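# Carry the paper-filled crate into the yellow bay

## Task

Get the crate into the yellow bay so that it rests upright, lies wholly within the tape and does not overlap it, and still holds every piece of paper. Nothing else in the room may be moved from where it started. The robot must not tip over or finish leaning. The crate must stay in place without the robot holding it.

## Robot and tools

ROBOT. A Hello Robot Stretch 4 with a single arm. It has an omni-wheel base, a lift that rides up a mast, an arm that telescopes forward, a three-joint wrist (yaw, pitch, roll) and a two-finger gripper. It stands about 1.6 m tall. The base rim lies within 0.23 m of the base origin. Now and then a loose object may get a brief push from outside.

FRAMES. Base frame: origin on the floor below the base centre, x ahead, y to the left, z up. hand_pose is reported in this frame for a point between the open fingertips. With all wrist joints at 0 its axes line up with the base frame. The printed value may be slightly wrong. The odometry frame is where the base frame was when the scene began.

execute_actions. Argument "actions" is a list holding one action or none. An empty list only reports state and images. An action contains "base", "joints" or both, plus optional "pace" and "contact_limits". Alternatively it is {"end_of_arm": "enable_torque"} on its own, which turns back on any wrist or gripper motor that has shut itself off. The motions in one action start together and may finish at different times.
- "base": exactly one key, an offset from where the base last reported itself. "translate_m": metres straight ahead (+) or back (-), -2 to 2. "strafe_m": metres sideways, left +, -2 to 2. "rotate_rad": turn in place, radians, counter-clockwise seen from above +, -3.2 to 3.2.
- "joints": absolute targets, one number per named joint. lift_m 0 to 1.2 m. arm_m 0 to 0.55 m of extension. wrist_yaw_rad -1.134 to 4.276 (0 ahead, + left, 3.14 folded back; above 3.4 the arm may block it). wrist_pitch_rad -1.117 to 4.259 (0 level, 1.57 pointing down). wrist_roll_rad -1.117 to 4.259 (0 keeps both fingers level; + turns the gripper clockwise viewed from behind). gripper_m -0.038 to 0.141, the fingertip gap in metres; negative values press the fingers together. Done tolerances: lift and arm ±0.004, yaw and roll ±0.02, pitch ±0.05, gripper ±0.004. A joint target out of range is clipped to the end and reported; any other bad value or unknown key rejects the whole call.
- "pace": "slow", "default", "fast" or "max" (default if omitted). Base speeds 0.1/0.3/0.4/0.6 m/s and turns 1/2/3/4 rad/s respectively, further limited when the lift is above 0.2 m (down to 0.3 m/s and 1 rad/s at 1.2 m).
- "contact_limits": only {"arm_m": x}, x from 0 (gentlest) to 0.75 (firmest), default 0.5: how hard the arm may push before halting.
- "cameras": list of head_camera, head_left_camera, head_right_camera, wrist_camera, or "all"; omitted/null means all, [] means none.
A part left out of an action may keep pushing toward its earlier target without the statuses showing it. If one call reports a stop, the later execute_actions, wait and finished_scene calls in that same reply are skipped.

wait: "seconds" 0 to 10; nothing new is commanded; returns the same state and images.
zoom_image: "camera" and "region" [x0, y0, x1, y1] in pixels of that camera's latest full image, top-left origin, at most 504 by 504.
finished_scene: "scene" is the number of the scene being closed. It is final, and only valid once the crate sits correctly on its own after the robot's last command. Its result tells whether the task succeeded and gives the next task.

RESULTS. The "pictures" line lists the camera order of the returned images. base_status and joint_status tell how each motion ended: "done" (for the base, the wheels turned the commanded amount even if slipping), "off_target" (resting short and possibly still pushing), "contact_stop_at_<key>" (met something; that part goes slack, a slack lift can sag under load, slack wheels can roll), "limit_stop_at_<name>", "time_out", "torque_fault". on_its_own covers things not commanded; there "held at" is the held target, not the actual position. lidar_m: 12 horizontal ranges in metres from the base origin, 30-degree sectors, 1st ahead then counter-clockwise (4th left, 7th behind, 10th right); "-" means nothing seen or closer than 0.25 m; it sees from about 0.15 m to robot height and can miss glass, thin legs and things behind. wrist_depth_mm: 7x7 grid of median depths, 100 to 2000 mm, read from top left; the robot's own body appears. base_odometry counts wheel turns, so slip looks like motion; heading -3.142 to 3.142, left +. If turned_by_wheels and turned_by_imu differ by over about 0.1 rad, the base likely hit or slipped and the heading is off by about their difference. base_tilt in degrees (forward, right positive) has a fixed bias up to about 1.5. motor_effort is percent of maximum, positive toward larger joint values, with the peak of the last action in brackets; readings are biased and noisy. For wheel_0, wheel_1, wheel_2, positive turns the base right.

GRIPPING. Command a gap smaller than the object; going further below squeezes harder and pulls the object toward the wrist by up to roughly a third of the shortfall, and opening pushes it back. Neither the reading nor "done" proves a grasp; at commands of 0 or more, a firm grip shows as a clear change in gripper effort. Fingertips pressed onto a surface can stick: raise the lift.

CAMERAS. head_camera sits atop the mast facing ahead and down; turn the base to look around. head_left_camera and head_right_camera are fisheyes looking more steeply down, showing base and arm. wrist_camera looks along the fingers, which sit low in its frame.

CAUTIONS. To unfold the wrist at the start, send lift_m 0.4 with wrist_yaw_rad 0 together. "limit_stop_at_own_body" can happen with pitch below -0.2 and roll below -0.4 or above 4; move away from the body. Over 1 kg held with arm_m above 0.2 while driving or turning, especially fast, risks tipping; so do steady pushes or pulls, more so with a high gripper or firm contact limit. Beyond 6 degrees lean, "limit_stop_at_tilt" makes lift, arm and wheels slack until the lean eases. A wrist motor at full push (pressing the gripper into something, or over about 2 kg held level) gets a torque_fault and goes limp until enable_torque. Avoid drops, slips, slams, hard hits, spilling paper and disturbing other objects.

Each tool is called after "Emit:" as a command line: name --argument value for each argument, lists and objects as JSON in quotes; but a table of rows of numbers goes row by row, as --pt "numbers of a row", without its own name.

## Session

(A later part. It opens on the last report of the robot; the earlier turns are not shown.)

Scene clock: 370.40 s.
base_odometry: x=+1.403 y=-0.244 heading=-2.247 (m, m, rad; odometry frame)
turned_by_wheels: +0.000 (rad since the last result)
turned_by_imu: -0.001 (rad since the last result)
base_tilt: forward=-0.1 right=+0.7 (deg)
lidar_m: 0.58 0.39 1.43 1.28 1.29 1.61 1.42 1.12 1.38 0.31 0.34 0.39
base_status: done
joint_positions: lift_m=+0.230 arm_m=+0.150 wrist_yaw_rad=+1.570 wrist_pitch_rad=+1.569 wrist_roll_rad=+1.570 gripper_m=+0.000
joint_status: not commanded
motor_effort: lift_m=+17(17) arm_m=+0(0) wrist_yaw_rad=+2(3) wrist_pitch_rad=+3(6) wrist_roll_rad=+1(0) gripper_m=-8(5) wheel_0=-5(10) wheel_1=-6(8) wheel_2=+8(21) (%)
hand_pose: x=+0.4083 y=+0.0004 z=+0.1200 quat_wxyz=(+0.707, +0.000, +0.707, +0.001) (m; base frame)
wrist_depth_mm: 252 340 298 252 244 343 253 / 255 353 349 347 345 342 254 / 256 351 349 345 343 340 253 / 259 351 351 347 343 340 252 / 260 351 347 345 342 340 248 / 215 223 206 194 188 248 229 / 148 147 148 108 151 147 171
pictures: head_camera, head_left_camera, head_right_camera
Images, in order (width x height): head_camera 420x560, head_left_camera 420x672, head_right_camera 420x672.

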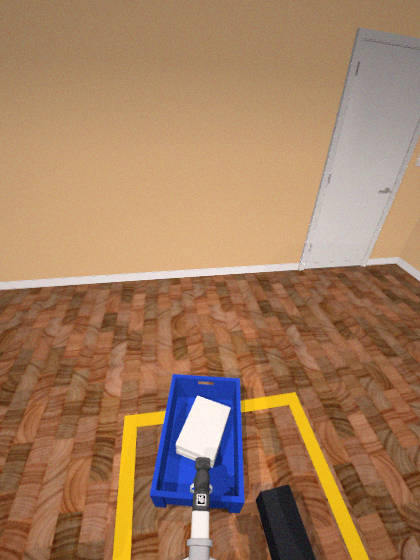

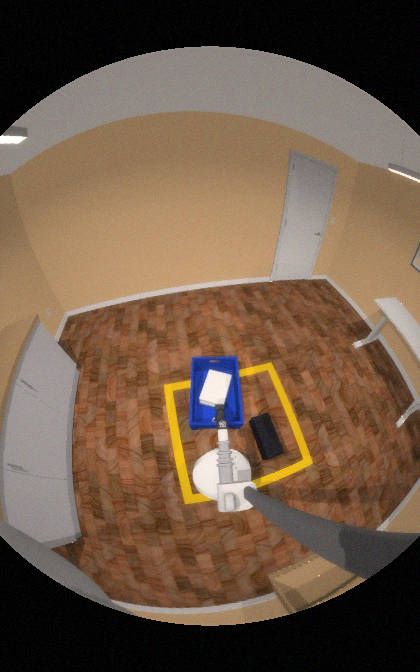

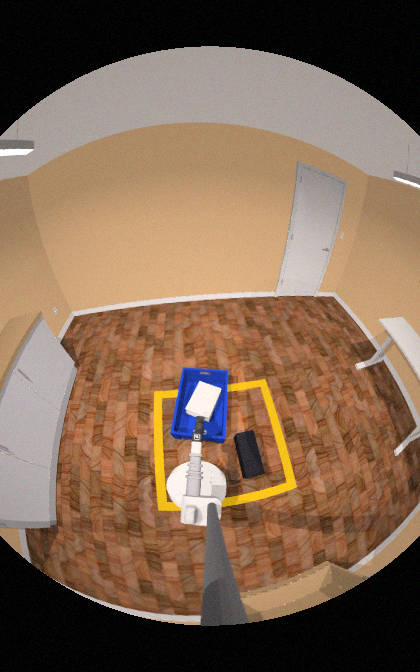

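Emit:
execute_actions --actions '[{"base": {"translate_m": -0.29}}]' --cameras '["head_camera", "head_left_camera", "head_right_camera"]'

Scene clock: 396.03 s.
base_odometry: x=+1.585 y=-0.018 heading=-2.247 (m, m, rad; odometry frame)
turned_by_wheels: +0.000 (rad since the last result)
turned_by_imu: -0.001 (rad since the last result)
base_tilt: forward=-0.1 right=+0.8 (deg)
lidar_m: 0.59 0.38 1.36 1.21 1.25 1.27 1.13 0.86 1.04 2.08 0.50 0.38
base_status: done
joint_positions: lift_m=+0.230 arm_m=+0.150 wrist_yaw_rad=+1.570 wrist_pitch_rad=+1.569 wrist_roll_rad=+1.570 gripper_m=+0.000
joint_status: not commanded
motor_effort: lift_m=+17(17) arm_m=+0(0) wrist_yaw_rad=+3(2) wrist_pitch_rad=+3(4) wrist_roll_rad=+1(0) gripper_m=-8(5) wheel_0=-5(11) wheel_1=-6(13) wheel_2=+7(20) (%)
hand_pose: x=+0.4083 y=+0.0003 z=+0.1200 quat_wxyz=(+0.707, +0.000, +0.707, +0.001) (m; base frame)
wrist_depth_mm: 250 338 298 253 243 342 256 / 253 351 351 347 343 343 256 / 255 349 349 347 345 343 255 / 258 349 347 347 342 338 251 / 260 349 347 343 340 340 250 / 213 221 206 196 187 251 229 / 147 147 147 108 151 150 174
pictures: head_camera, head_left_camera, head_right_camera
Images, in order (width x height): head_camera 420x560, head_left_camera 420x672, head_right_camera 420x672.

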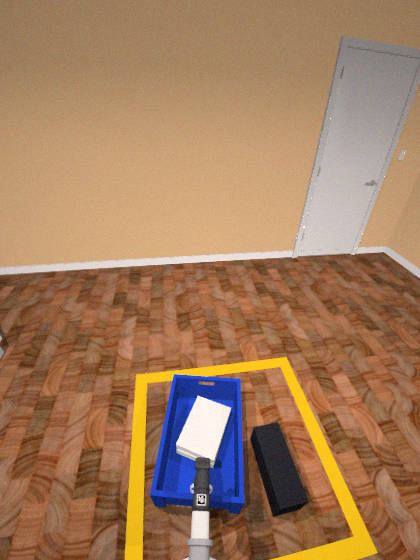

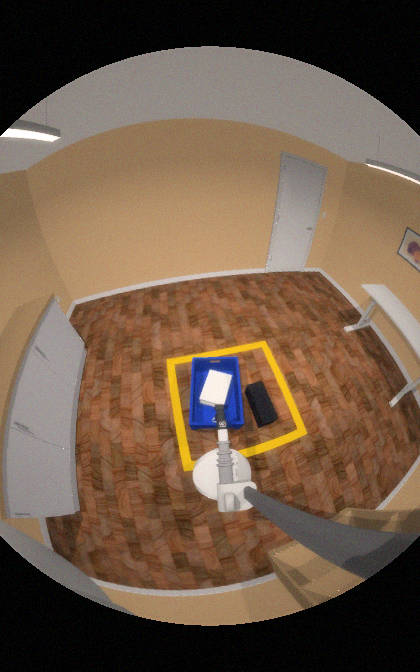

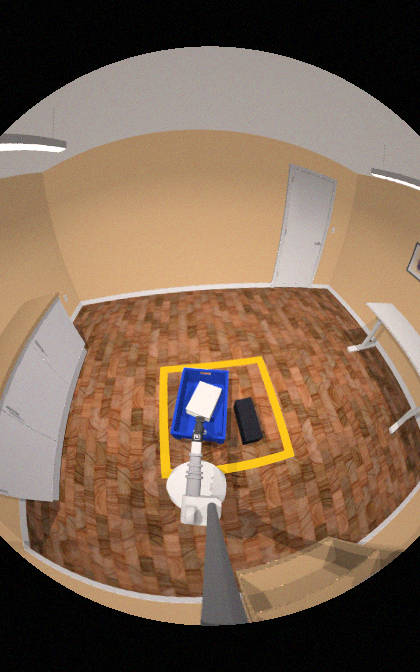

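Emit:
zoom_image --camera "head_camera" --region '[100, 340, 390, 560]'

Region (100, 340, 390, 560) of head_camera's 420x560 image, scaled by 1.738, with more detail than that image has; it fills the top 382 rows of this view, and the rest is white.

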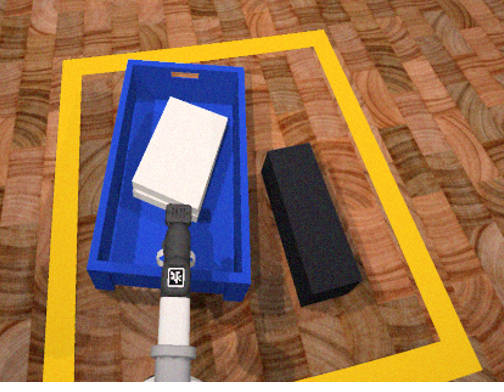

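Emit:
execute_actions --actions '[{"joints": {"arm_m": 0.19, "lift_m": 0.4}}]'

Scene clock: 415.77 s.
base_odometry: x=+1.585 y=-0.018 heading=-2.247 (m, m, rad; odometry frame)
turned_by_wheels: +0.000 (rad since the last result)
turned_by_imu: -0.001 (rad since the last result)
base_tilt: forward=-0.1 right=+0.8 (deg)
lidar_m: 0.36 0.39 1.38 1.23 1.24 1.28 1.13 0.85 1.04 2.08 0.53 0.38
base_status: not commanded
joint_positions: lift_m=+0.400 arm_m=+0.189 wrist_yaw_rad=+1.570 wrist_pitch_rad=+1.570 wrist_roll_rad=+1.570 gripper_m=+0.000
joint_status: all done
motor_effort: lift_m=+25(28) arm_m=+6(5) wrist_yaw_rad=+2(2) wrist_pitch_rad=+3(4) wrist_roll_rad=+0(1) gripper_m=-3(5) wheel_0=-4(5) wheel_1=-5(6) wheel_2=+6(7) (%)
hand_pose: x=+0.4472 y=+0.0003 z=+0.2893 quat_wxyz=(+0.707, +0.000, +0.707, +0.000) (m; base frame)
wrist_depth_mm: 530 357 413 407 407 377 370 / 525 362 410 410 500 373 382 / 530 368 517 508 504 370 397 / 525 373 512 512 508 364 418 / 525 373 517 504 504 362 439 / 525 324 307 194 186 332 496 / 521 517 512 108 294 290 500
pictures: head_camera, head_left_camera, head_right_camera, wrist_camera
Images, in order (width x height): head_camera 420x560, head_left_camera 420x672, head_right_camera 420x672, wrist_camera 616x392.

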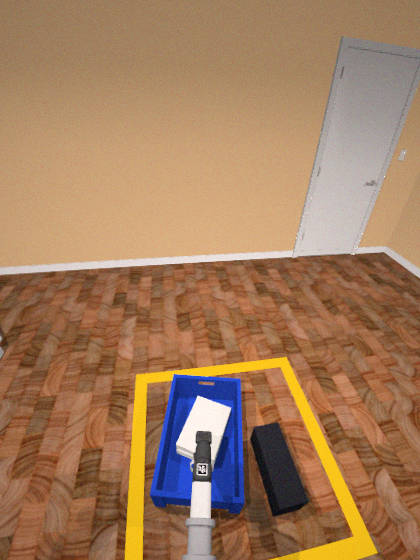

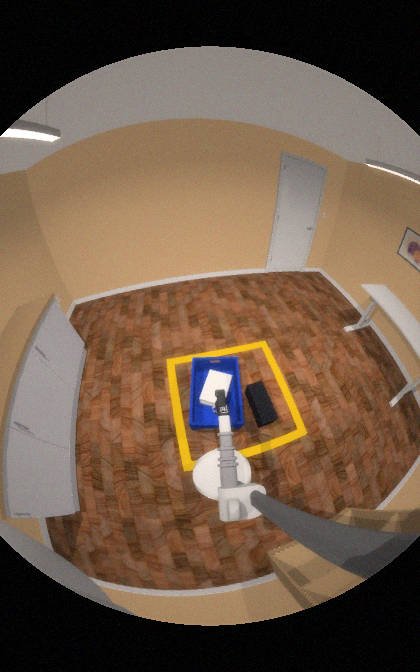

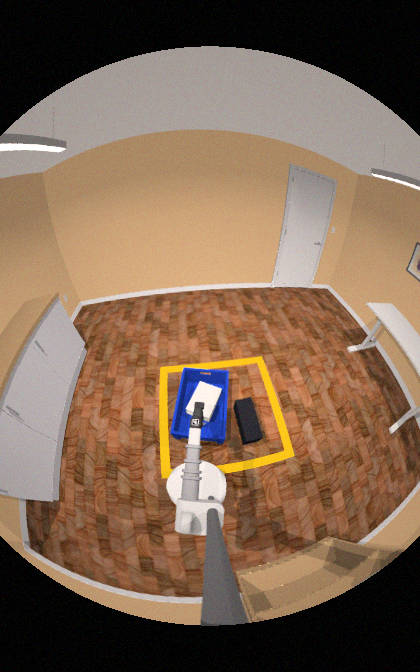

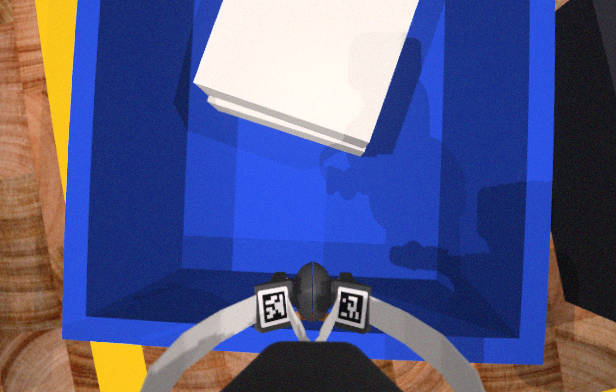

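Emit:
finished_scene --scene 1

The scene is finished: the task was done.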